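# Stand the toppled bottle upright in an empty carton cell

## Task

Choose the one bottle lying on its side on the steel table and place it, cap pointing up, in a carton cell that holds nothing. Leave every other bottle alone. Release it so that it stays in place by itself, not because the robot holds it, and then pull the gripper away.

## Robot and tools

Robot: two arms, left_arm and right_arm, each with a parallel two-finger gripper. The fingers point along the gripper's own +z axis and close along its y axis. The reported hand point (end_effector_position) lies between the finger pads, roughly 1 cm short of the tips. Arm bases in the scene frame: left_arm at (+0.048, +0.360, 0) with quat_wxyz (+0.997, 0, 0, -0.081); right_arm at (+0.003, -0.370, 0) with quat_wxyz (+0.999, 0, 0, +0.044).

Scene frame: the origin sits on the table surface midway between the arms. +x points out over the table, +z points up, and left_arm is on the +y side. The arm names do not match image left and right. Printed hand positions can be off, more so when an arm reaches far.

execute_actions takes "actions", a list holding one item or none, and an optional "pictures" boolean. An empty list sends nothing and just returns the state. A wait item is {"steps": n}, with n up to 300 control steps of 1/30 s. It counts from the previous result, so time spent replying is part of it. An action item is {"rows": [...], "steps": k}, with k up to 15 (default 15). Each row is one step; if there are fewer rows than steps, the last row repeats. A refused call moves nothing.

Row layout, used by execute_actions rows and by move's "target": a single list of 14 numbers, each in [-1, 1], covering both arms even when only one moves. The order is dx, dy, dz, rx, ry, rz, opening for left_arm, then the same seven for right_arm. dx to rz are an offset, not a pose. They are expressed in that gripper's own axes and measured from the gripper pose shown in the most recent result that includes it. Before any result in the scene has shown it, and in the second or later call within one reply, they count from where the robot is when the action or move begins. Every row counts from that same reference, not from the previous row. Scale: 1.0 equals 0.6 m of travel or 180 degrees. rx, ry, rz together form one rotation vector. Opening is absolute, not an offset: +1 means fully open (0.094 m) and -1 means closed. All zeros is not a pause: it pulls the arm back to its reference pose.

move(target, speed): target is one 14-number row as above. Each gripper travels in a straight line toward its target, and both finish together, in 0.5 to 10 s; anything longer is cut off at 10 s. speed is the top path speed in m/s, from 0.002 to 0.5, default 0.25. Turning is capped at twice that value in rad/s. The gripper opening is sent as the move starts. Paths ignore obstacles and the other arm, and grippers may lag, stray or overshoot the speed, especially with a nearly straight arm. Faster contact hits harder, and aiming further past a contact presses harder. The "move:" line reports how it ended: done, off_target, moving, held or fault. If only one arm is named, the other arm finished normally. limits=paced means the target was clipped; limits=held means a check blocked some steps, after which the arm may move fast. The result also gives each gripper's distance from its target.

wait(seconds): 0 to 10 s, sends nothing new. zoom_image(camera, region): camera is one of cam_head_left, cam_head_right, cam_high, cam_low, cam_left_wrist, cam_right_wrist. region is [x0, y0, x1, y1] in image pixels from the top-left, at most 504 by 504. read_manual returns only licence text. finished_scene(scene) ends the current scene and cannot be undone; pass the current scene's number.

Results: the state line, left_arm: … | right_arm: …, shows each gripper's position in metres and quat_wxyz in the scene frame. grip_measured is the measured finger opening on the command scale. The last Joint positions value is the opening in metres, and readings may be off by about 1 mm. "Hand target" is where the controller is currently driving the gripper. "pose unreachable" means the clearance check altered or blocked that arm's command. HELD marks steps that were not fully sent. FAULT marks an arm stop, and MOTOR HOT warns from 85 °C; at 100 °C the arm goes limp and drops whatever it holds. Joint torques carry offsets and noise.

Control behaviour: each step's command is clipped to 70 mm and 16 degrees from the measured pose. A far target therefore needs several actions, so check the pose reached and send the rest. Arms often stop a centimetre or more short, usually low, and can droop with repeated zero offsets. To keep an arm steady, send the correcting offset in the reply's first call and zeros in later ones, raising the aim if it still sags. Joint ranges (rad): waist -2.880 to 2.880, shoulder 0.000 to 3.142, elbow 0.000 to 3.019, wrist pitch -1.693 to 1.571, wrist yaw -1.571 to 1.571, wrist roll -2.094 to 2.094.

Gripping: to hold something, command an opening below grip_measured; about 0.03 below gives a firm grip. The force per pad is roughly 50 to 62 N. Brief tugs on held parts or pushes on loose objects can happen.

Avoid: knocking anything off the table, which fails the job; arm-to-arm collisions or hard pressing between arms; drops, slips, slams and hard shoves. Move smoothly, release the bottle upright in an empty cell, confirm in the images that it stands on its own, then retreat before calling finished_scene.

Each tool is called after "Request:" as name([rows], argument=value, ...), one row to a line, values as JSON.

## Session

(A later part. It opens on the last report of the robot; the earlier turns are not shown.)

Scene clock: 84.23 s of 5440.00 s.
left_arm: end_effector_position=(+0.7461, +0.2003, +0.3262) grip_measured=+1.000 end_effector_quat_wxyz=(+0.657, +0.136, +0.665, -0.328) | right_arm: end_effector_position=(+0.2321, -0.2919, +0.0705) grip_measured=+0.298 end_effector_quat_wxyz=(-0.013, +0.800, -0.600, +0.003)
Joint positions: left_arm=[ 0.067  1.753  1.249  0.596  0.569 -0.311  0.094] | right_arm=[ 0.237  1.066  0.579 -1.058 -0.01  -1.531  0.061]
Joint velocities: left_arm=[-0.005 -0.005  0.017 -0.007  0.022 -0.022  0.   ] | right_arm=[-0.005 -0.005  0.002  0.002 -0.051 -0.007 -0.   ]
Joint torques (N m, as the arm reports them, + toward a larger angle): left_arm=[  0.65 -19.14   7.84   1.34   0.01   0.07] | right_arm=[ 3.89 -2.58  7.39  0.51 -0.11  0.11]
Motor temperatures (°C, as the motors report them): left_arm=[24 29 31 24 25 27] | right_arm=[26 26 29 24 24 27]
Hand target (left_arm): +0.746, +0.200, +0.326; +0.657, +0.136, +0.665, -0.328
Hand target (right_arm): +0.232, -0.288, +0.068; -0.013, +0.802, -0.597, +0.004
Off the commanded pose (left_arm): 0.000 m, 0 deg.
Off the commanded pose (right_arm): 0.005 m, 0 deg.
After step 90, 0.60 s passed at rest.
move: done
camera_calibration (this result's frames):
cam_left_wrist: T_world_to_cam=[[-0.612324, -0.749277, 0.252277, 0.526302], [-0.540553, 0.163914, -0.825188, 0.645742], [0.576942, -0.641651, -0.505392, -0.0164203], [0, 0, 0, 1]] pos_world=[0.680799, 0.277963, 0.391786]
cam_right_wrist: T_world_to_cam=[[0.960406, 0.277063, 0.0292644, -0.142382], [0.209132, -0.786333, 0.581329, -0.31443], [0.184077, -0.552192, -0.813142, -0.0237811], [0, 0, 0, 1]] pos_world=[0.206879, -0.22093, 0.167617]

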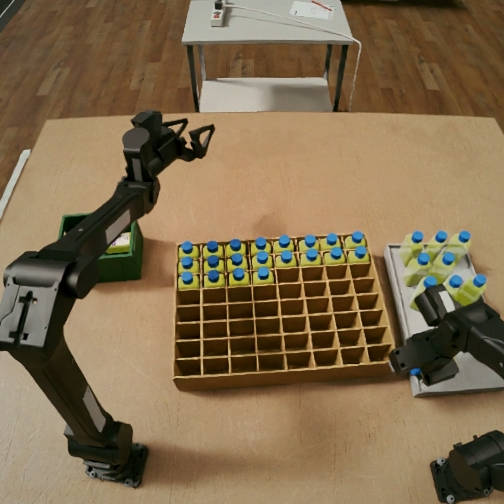

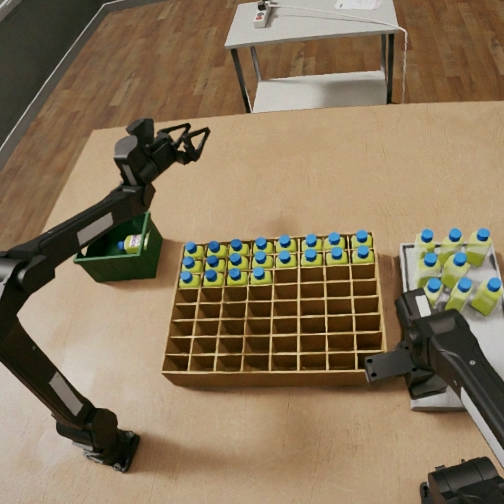

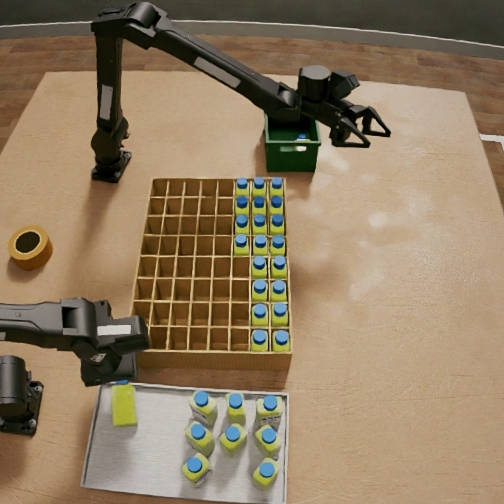

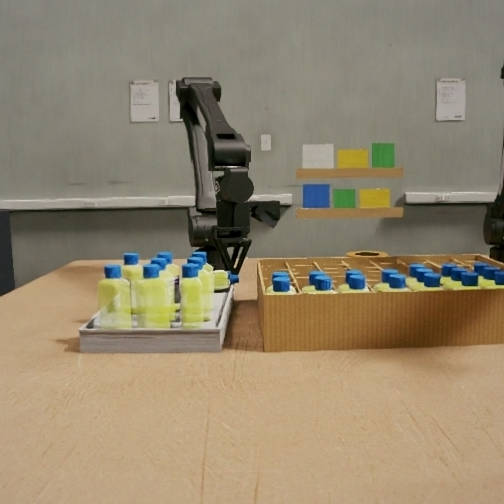

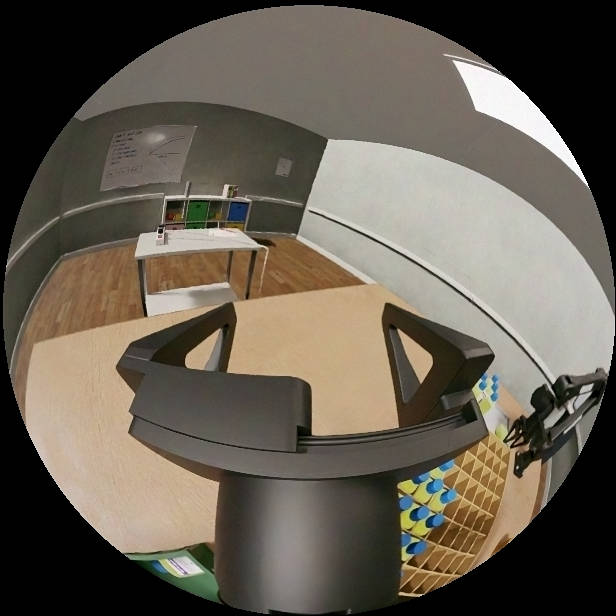

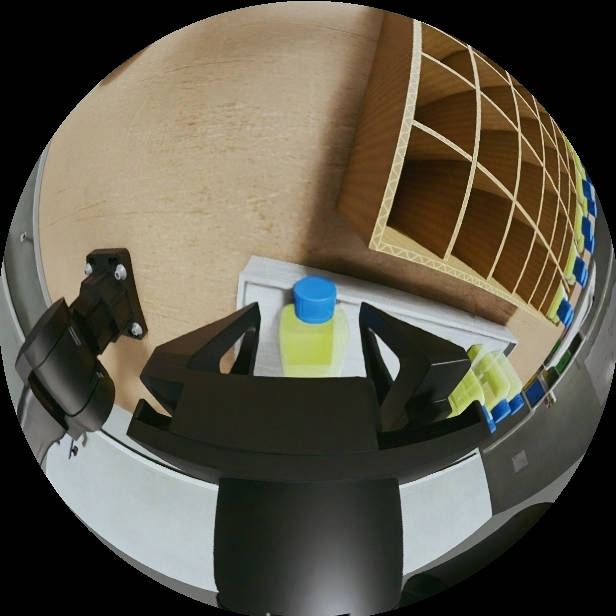

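Request:
move(target=[0,0,0,0,0,0,1,-0.013,0,0.036,0,0,0,0.1], speed=0.05)

Scene clock: 86.90 s of 5440.00 s.
left_arm: end_effector_position=(+0.7461, +0.2003, +0.3262) grip_measured=+1.000 end_effector_quat_wxyz=(+0.657, +0.136, +0.665, -0.328) | right_arm: end_effector_position=(+0.2318, -0.2873, +0.0533) grip_measured=+0.102 end_effector_quat_wxyz=(-0.016, +0.798, -0.602, +0.004)
Joint positions: left_arm=[ 0.067  1.753  1.249  0.596  0.569 -0.311  0.094] | right_arm=[ 0.255  1.098  0.549 -0.99  -0.01  -1.507  0.052]
Joint velocities: left_arm=[ 0.005 -0.005  0.012 -0.012 -0.051 -0.081  0.   ] | right_arm=[-0.024 -0.005 -0.012  0.002 -0.007 -0.022 -0.   ]
Joint torques (N m, as the arm reports them, + toward a larger angle): left_arm=[  0.57 -19.07   7.8    1.37   0.02   0.1 ] | right_arm=[ 3.41 -2.21  6.95  0.65 -0.13  0.06]
Motor temperatures (°C, as the motors report them): left_arm=[24 29 31 24 25 27] | right_arm=[26 26 29 24 24 27]
Hand target (left_arm): +0.746, +0.200, +0.326; +0.657, +0.136, +0.665, -0.328
Hand target (right_arm): +0.230, -0.284, +0.049; -0.013, +0.800, -0.600, +0.003
Off the commanded pose (left_arm): 0.000 m, 0 deg.
Off the commanded pose (right_arm): 0.006 m, 0 deg.
move: done
camera_calibration (this result's frames):
cam_left_wrist: T_world_to_cam=[[-0.612324, -0.749277, 0.252277, 0.526302], [-0.540553, 0.163914, -0.825188, 0.645742], [0.576942, -0.641651, -0.505392, -0.0164203], [0, 0, 0, 1]] pos_world=[0.680799, 0.277963, 0.391786]
cam_right_wrist: T_world_to_cam=[[0.961826, 0.271501, 0.0343192, -0.14503], [0.201964, -0.788854, 0.580448, -0.299795], [0.184665, -0.551358, -0.813574, -0.035011], [0, 0, 0, 1]] pos_world=[0.206507, -0.216423, 0.150509]

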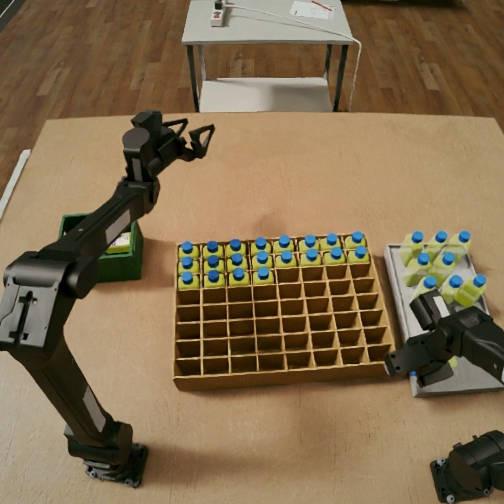

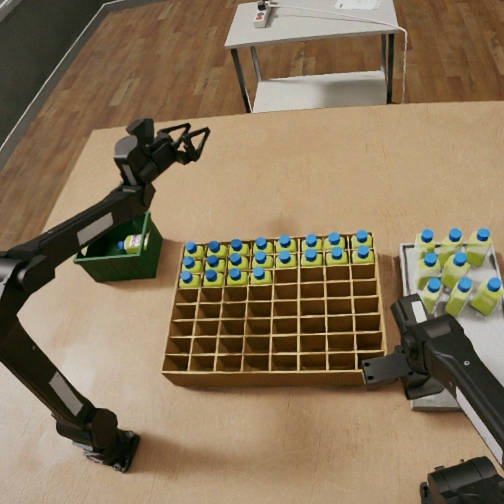

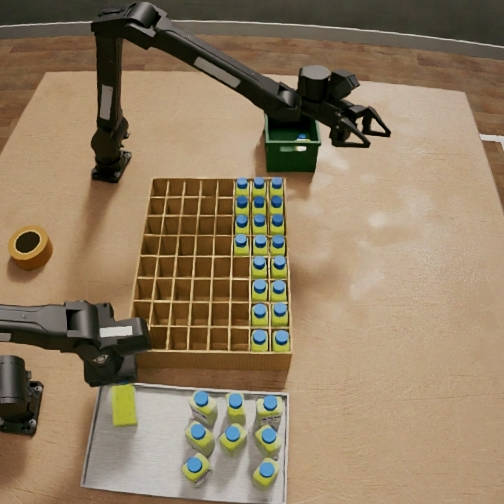

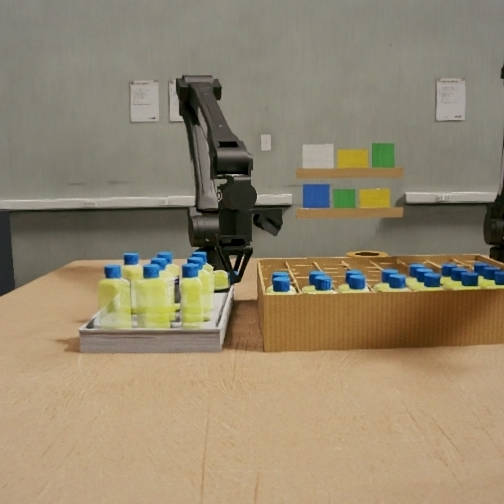

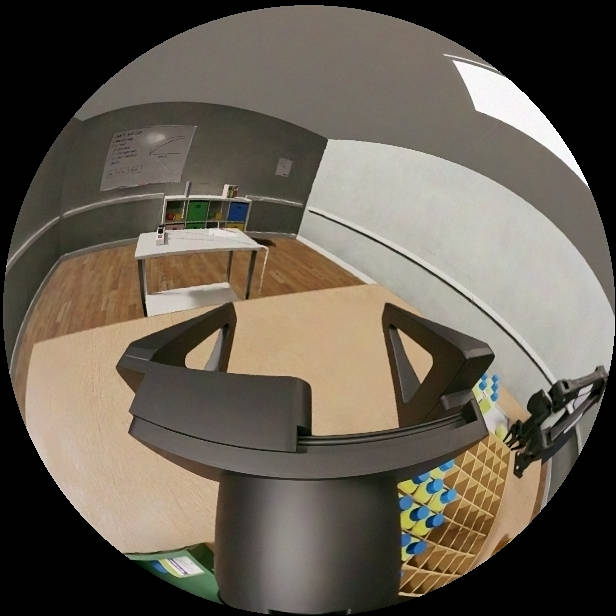

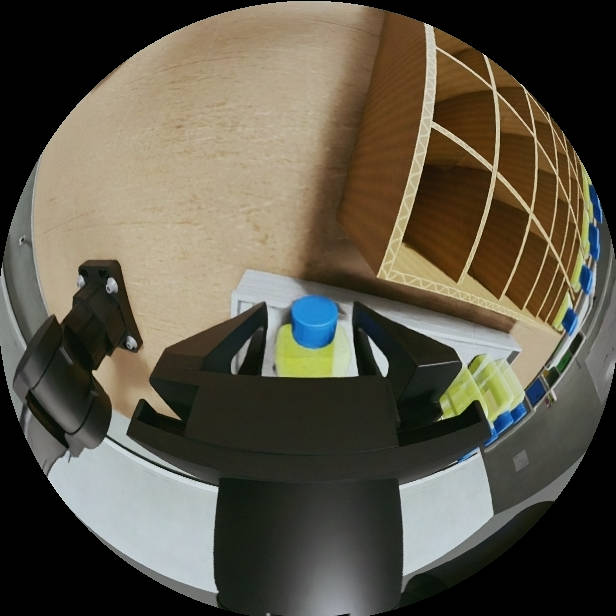

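Request:
move(target=[0,0,0,0,0,0,1,0,0,0.02,0,0,0,-0.2], speed=0.03)

Request:
execute_actions([
  {"rows":[[0,0,0,0,0,0,1,0,0,0,0,0,0,-0.53]],"steps":12},
])

Scene clock: 90.57 s of 5440.00 s.
left_arm: end_effector_position=(+0.7461, +0.2003, +0.3262) grip_measured=+1.000 end_effector_quat_wxyz=(+0.657, +0.136, +0.665, -0.328) | right_arm: end_effector_position=(+0.2334, -0.2868, +0.0476) grip_measured=-0.198 end_effector_quat_wxyz=(-0.020, +0.798, -0.603, +0.007)
Joint positions: left_arm=[ 0.067  1.753  1.249  0.596  0.569 -0.311  0.094] | right_arm=[ 0.255  1.108  0.537 -0.958 -0.01  -1.505  0.038]
Joint velocities: left_arm=[-0.005 -0.015 -0.002  0.002  0.007 -0.007  0.   ] | right_arm=[-0.005  0.005  0.017 -0.002 -0.066  0.007 -0.001]
Joint torques (N m, as the arm reports them, + toward a larger angle): left_arm=[  0.64 -19.07   7.78   1.36   0.01   0.08] | right_arm=[ 2.49 -2.54  6.71  0.73 -0.16  0.  ]
Motor temperatures (°C, as the motors report them): left_arm=[24 29 31 24 25 27] | right_arm=[26 26 29 24 24 27]
Hand target (left_arm): +0.746, +0.200, +0.326; +0.657, +0.136, +0.665, -0.328
Hand target (right_arm): +0.232, -0.287, +0.042; -0.016, +0.798, -0.602, +0.005
Off the commanded pose (left_arm): 0.000 m, 0 deg.
Off the commanded pose (right_arm): 0.006 m, 1 deg.
move: done
camera_calibration (this result's frames):
cam_left_wrist: T_world_to_cam=[[-0.612324, -0.749277, 0.252277, 0.526302], [-0.540553, 0.163914, -0.825188, 0.645742], [0.576942, -0.641651, -0.505392, -0.0164203], [0, 0, 0, 1]] pos_world=[0.680799, 0.277963, 0.391786]
cam_right_wrist: T_world_to_cam=[[0.961858, 0.269896, 0.0445684, -0.147491], [0.195151, -0.79119, 0.579598, -0.295357], [0.191693, -0.548794, -0.813683, -0.0405874], [0, 0, 0, 1]] pos_world=[0.207285, -0.21615, 0.144737]

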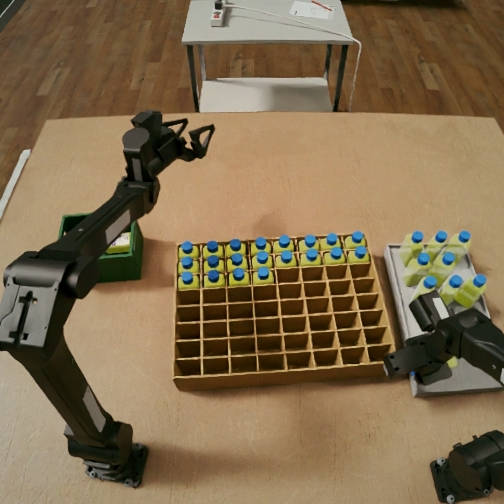

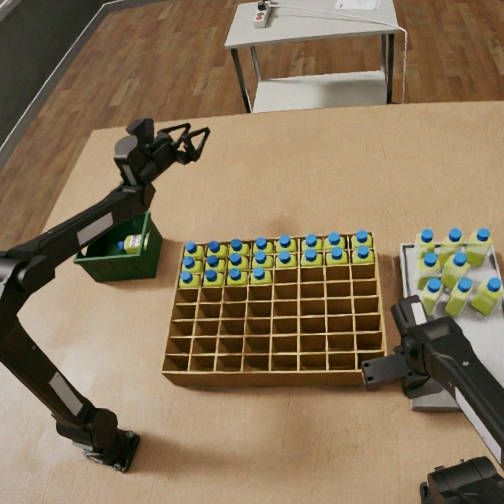

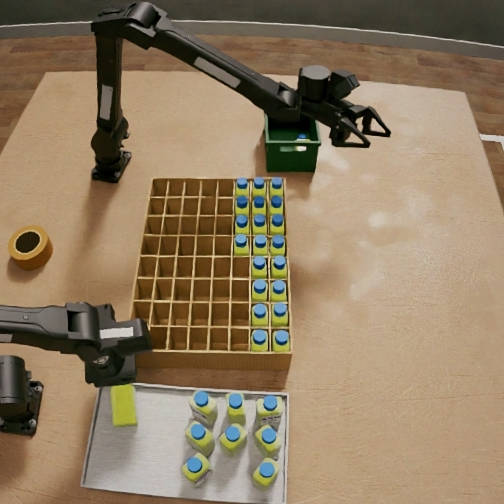

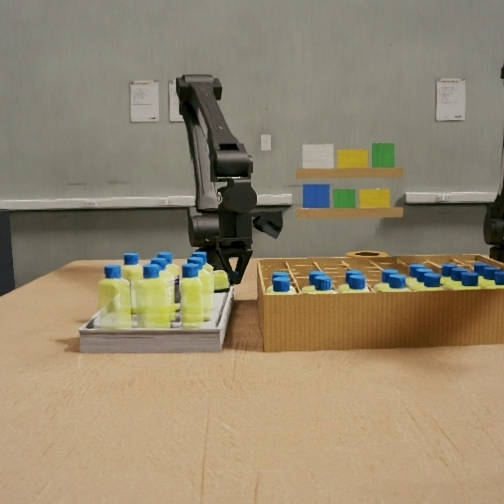

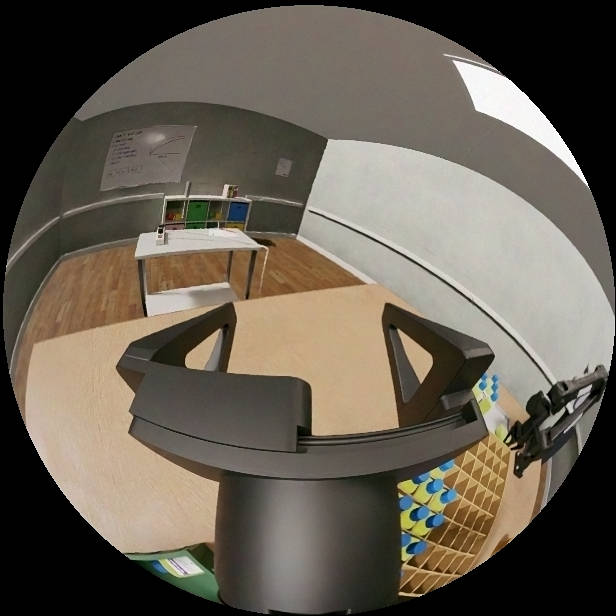

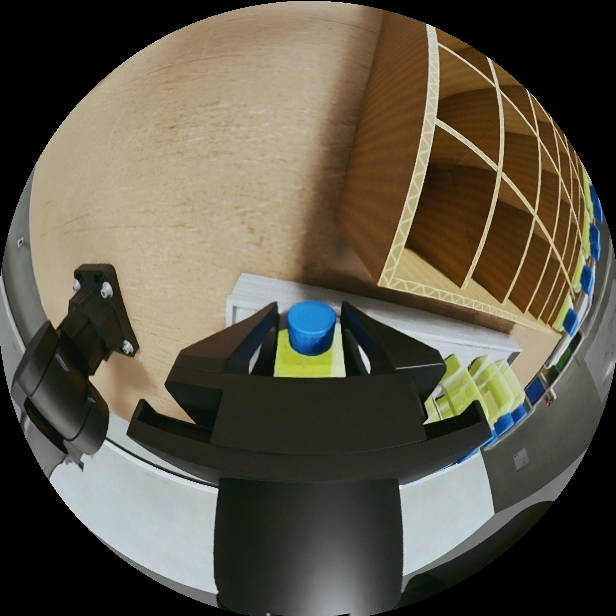

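Scene clock: 90.97 s of 5440.00 s.
left_arm: end_effector_position=(+0.7461, +0.2003, +0.3262) grip_measured=+1.000 end_effector_quat_wxyz=(+0.657, +0.136, +0.665, -0.328) | right_arm: end_effector_position=(+0.2334, -0.2868, +0.0476) grip_measured=-0.488 end_effector_quat_wxyz=(-0.020, +0.798, -0.603, +0.007)
Joint positions: left_arm=[ 0.067  1.753  1.249  0.596  0.569 -0.311  0.094] | right_arm=[ 0.255  1.108  0.537 -0.958 -0.01  -1.505  0.024]
Joint velocities: left_arm=[-0.005 -0.005  0.032 -0.012 -0.022 -0.037  0.   ] | right_arm=[-0.034 -0.005 -0.022 -0.012 -0.007  0.007 -0.   ]
Joint torques (N m, as the arm reports them, + toward a larger angle): left_arm=[  0.73 -19.02   7.83   1.39   0.     0.06] | right_arm=[ 2.22 -3.73  7.37  0.29 -0.17 -0.01]
Motor temperatures (°C, as the motors report them): left_arm=[24 29 31 24 25 27] | right_arm=[26 26 28 24 24 27]
Hand target (left_arm): +0.746, +0.200, +0.326; +0.657, +0.136, +0.665, -0.328
Hand target (right_arm): +0.233, -0.287, +0.048; -0.020, +0.798, -0.603, +0.007
Off the commanded pose (left_arm): 0.000 m, 0 deg.
Off the commanded pose (right_arm): 0.000 m, 0 deg.
Steps of this call (steps 1 to 12: all 12 steps of this action). Readings (end_effector_position):
1: left_arm (+0.7461, +0.2003, +0.3262) | right_arm (+0.2334, -0.2868, +0.0476)
2: left_arm (+0.7461, +0.2003, +0.3262) | right_arm (+0.2334, -0.2868, +0.0476)
4: left_arm (+0.7461, +0.2003, +0.3262) | right_arm (+0.2334, -0.2868, +0.0476)
8: left_arm (+0.7461, +0.2003, +0.3262) | right_arm (+0.2334, -0.2868, +0.0476)
12: the state above
camera_calibration (this result's frames):
cam_left_wrist: T_world_to_cam=[[-0.612324, -0.749277, 0.252277, 0.526302], [-0.540553, 0.163914, -0.825188, 0.645742], [0.576942, -0.641651, -0.505392, -0.0164203], [0, 0, 0, 1]] pos_world=[0.680799, 0.277963, 0.391786]
cam_right_wrist: T_world_to_cam=[[0.961858, 0.269896, 0.0445684, -0.147491], [0.195151, -0.79119, 0.579598, -0.295357], [0.191693, -0.548794, -0.813683, -0.0405874], [0, 0, 0, 1]] pos_world=[0.207285, -0.21615, 0.144737]

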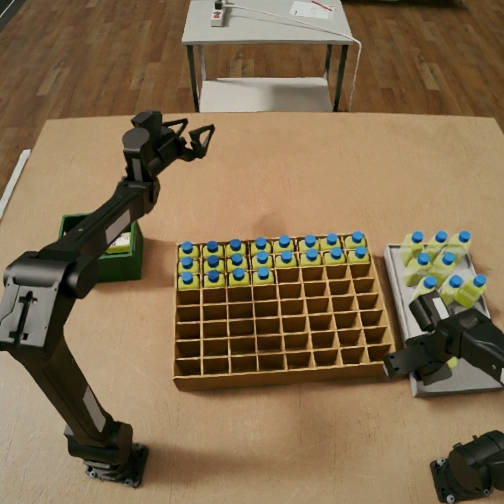

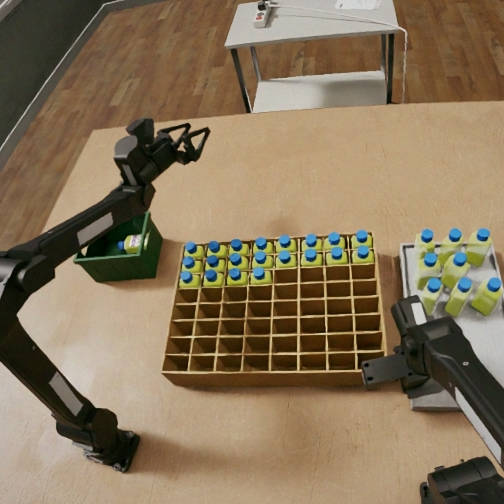

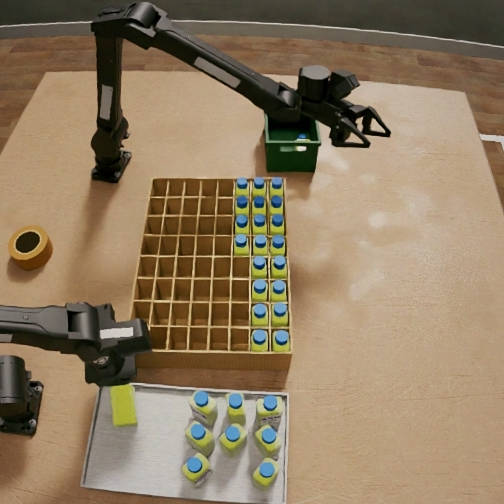

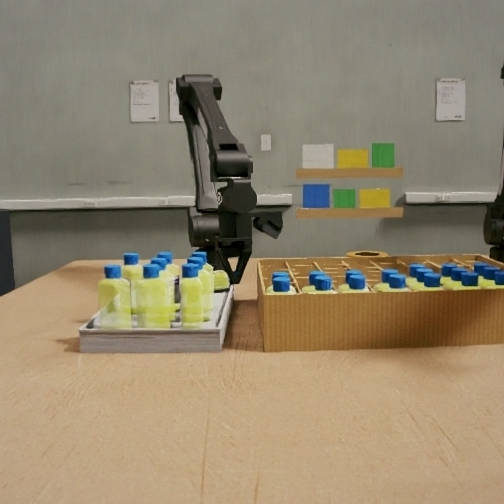

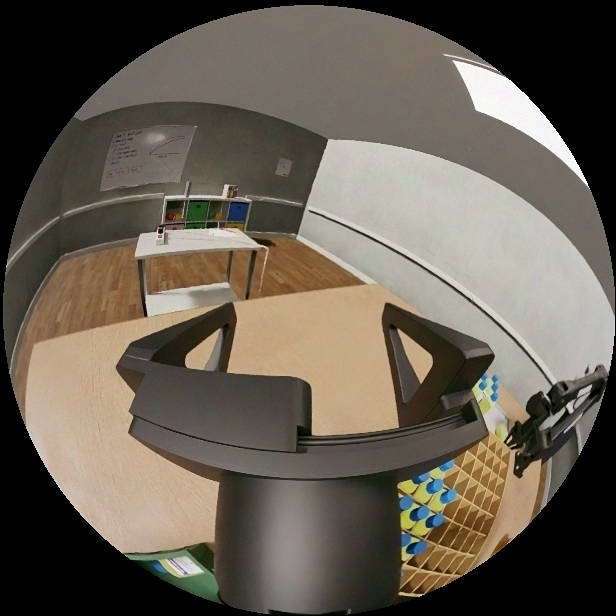

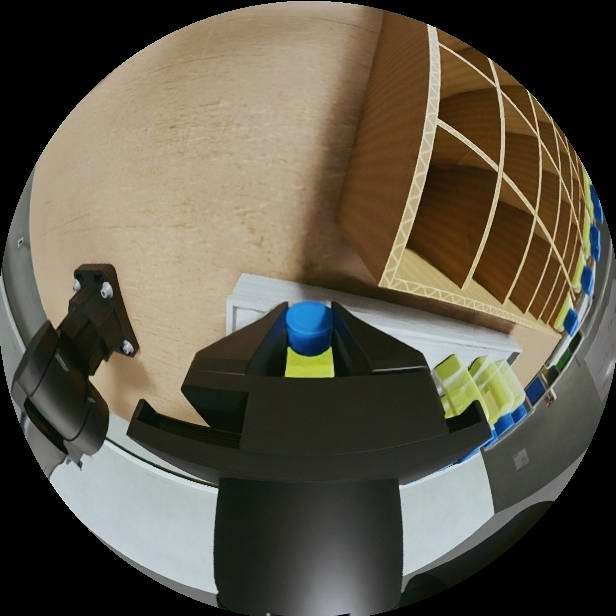

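Request:
move(target=[0,0,0,0,0,0,1,0.07,-0.025,-0.175,0,0,0,-0.5], speed=0.06)

Request:
zoom_image(camera="cam_high", region=[60,280,240,460])

Scene clock: 95.87 s of 5440.00 s.
left_arm: end_effector_position=(+0.7461, +0.2003, +0.3262) grip_measured=+1.000 end_effector_quat_wxyz=(+0.657, +0.136, +0.665, -0.328) | right_arm: end_effector_position=(+0.2336, -0.3258, +0.1239) grip_measured=-0.484 end_effector_quat_wxyz=(+0.007, +0.799, -0.601, -0.018)
Joint positions: left_arm=[ 0.067  1.753  1.249  0.596  0.569 -0.311  0.094] | right_arm=[ 0.093  1.018  0.701 -1.29  -0.017 -1.673  0.024]
Joint velocities: left_arm=[-0.015 -0.015 -0.007  0.002  0.007 -0.037  0.   ] | right_arm=[-0.005 -0.005 -0.012 -0.002 -0.037 -0.051 -0.   ]
Joint torques (N m, as the arm reports them, + toward a larger angle): left_arm=[  0.59 -19.3    7.78   1.44   0.02   0.09] | right_arm=[ 0.86 -4.44 12.78 -0.18 -0.26 -0.08]
Motor temperatures (°C, as the motors report them): left_arm=[24 29 31 24 25 27] | right_arm=[26 26 29 24 24 27]
Hand target (left_arm): +0.746, +0.200, +0.326; +0.657, +0.136, +0.665, -0.328
Hand target (right_arm): +0.254, -0.326, +0.152; -0.020, +0.798, -0.603, +0.007
Off the commanded pose (left_arm): 0.000 m, 0 deg.
Off the commanded pose (right_arm): 0.036 m, 4 deg.
move: off_target (right_arm)
camera_calibration (this result's frames):
cam_left_wrist: T_world_to_cam=[[-0.612324, -0.749277, 0.252277, 0.526302], [-0.540553, 0.163914, -0.825188, 0.645742], [0.576942, -0.641651, -0.505392, -0.0164203], [0, 0, 0, 1]] pos_world=[0.680799, 0.277963, 0.391786]
cam_right_wrist: T_world_to_cam=[[0.960899, 0.275243, -0.0302439, -0.129375], [0.242167, -0.78238, 0.573791, -0.377897], [0.13427, -0.558679, -0.818443, 0.0107964], [0, 0, 0, 1]] pos_world=[0.214381, -0.254018, 0.221757]

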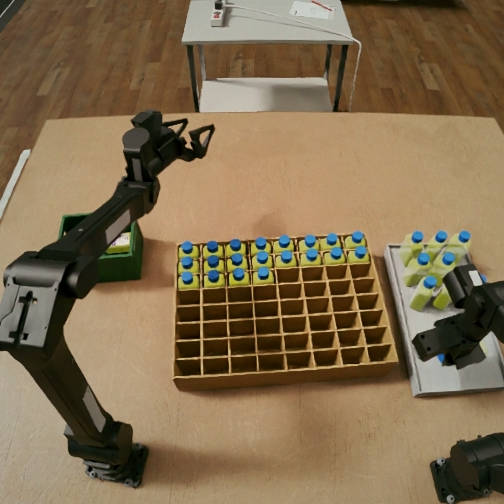

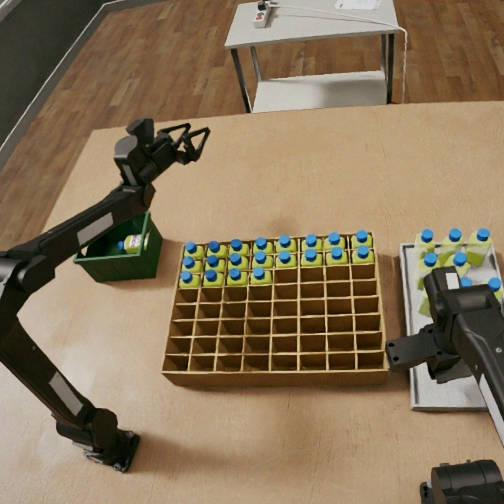

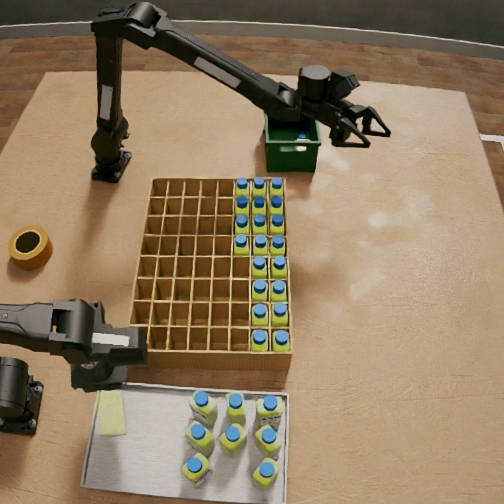

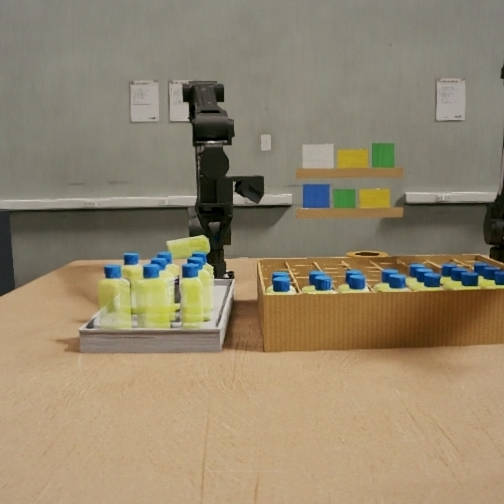

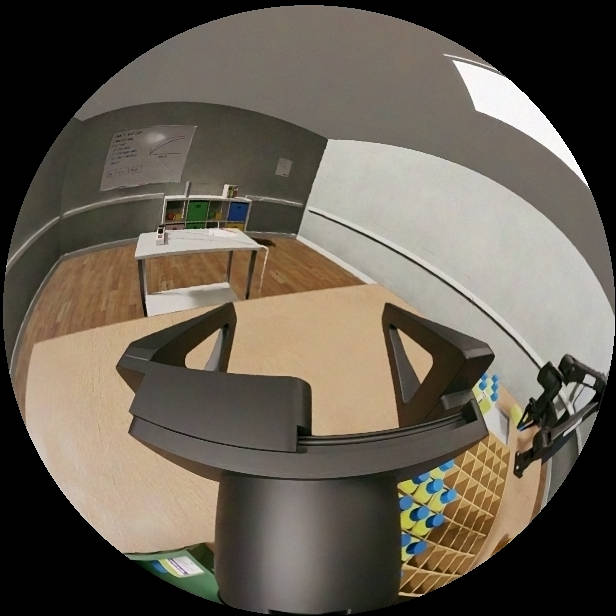

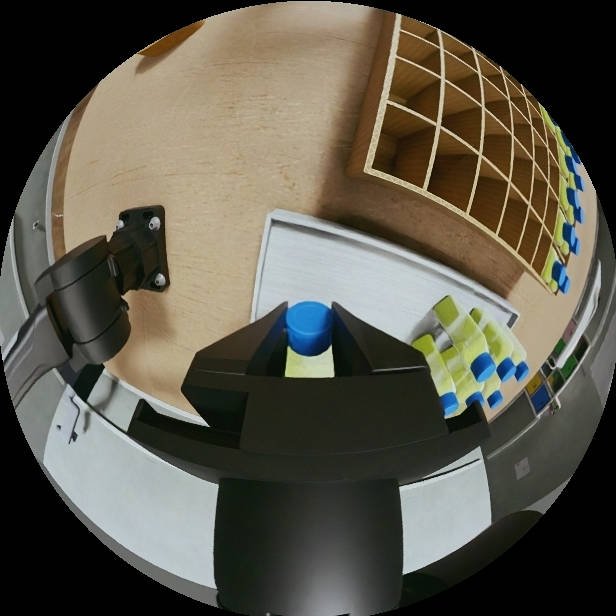

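Region (60, 280, 240, 460) of cam_high's 504x504 image, scaled by 2.800, with more detail than that image has.

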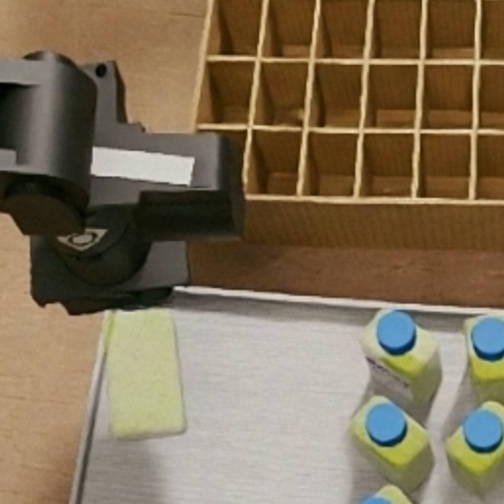

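Request:
execute_actions([
  {"rows":[[0,0,0,0,0,0,1,0,0,-0.01,0,0,0,-0.49]],"steps":15},
])

Scene clock: 98.77 s of 5440.00 s.
left_arm: end_effector_position=(+0.7461, +0.2003, +0.3262) grip_measured=+1.000 end_effector_quat_wxyz=(+0.657, +0.136, +0.665, -0.328) | right_arm: end_effector_position=(+0.2315, -0.3262, +0.1239) grip_measured=-0.477 end_effector_quat_wxyz=(+0.011, +0.800, -0.600, -0.021)
Joint positions: left_arm=[ 0.067  1.753  1.249  0.596  0.569 -0.311  0.094] | right_arm=[ 0.093  1.018  0.701 -1.299 -0.017 -1.675  0.025]
Joint velocities: left_arm=[-0.005 -0.024 -0.007  0.002 -0.022  0.022  0.   ] | right_arm=[-0.005 -0.005 -0.002 -0.017  0.037 -0.066 -0.001]
Joint torques (N m, as the arm reports them, + toward a larger angle): left_arm=[  0.68 -19.17   7.85   1.35   0.01   0.08] | right_arm=[ 2.36 -3.47  8.97 -0.21 -0.17  0.02]
Motor temperatures (°C, as the motors report them): left_arm=[24 29 31 24 25 27] | right_arm=[26 26 29 24 24 27]
Hand target (left_arm): +0.746, +0.200, +0.326; +0.657, +0.136, +0.665, -0.328
Hand target (right_arm): +0.234, -0.326, +0.130; +0.007, +0.799, -0.601, -0.018
Off the commanded pose (left_arm): 0.000 m, 0 deg.
Off the commanded pose (right_arm): 0.006 m, 1 deg.
Steps of this call (steps 1 to 72: nothing new was sent; steps 73 to 87: all 15 steps of this action). Readings (end_effector_position):
73: left_arm (+0.7461, +0.2003, +0.3262) | right_arm (+0.2333, -0.3259, +0.1239)
74: left_arm (+0.7461, +0.2003, +0.3262) | right_arm (+0.2327, -0.3260, +0.1239)
76: left_arm (+0.7461, +0.2003, +0.3262) | right_arm (+0.2319, -0.3261, +0.1239)
80: left_arm (+0.7461, +0.2003, +0.3262) | right_arm (+0.2315, -0.3262, +0.1239)
87: the state above
camera_calibration (this result's frames):
cam_left_wrist: T_world_to_cam=[[-0.612324, -0.749277, 0.252277, 0.526302], [-0.540553, 0.163914, -0.825188, 0.645742], [0.576942, -0.641651, -0.505392, -0.0164203], [0, 0, 0, 1]] pos_world=[0.680799, 0.277963, 0.391786]
cam_right_wrist: T_world_to_cam=[[0.960075, 0.277022, -0.0389292, -0.125381], [0.248596, -0.781059, 0.572841, -0.378676], [0.128283, -0.559647, -0.818742, 0.0120453], [0, 0, 0, 1]] pos_world=[0.212967, -0.254294, 0.221902]

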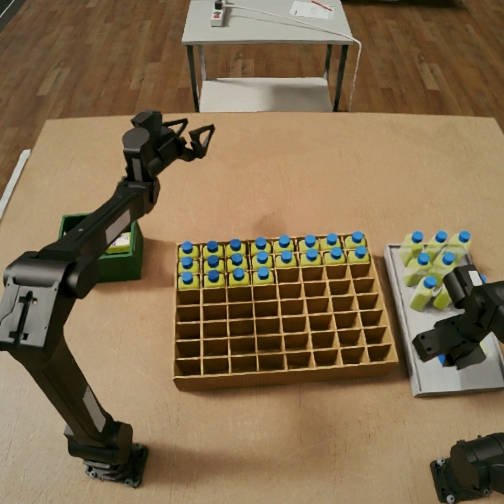

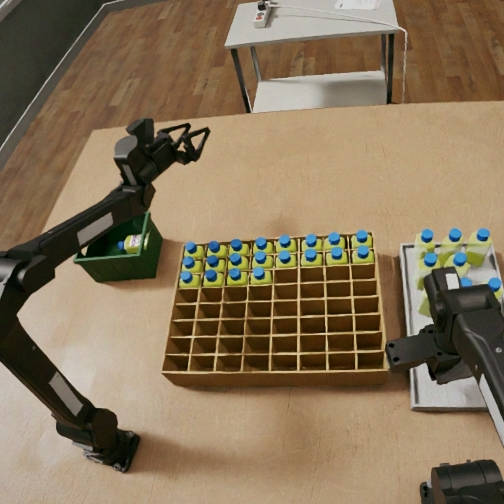

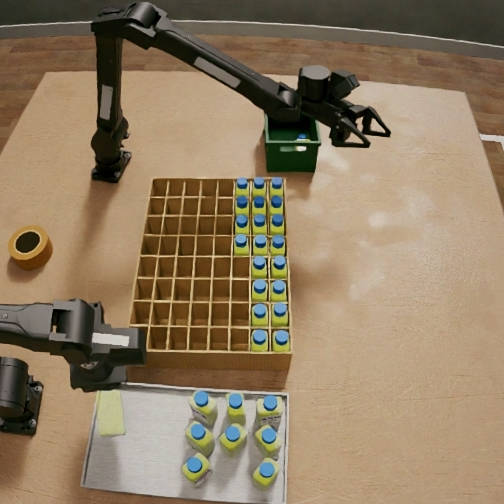

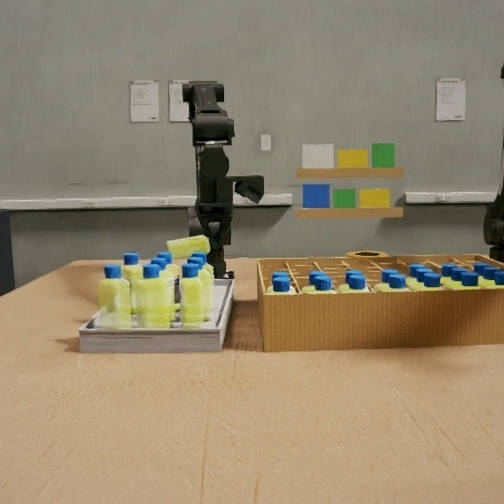

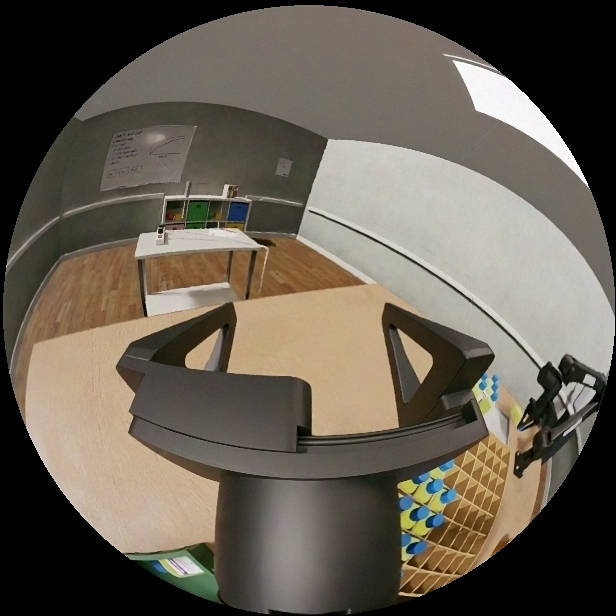

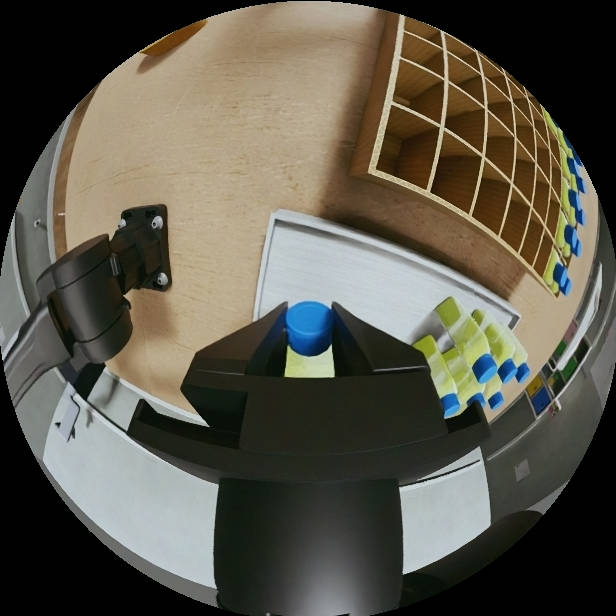

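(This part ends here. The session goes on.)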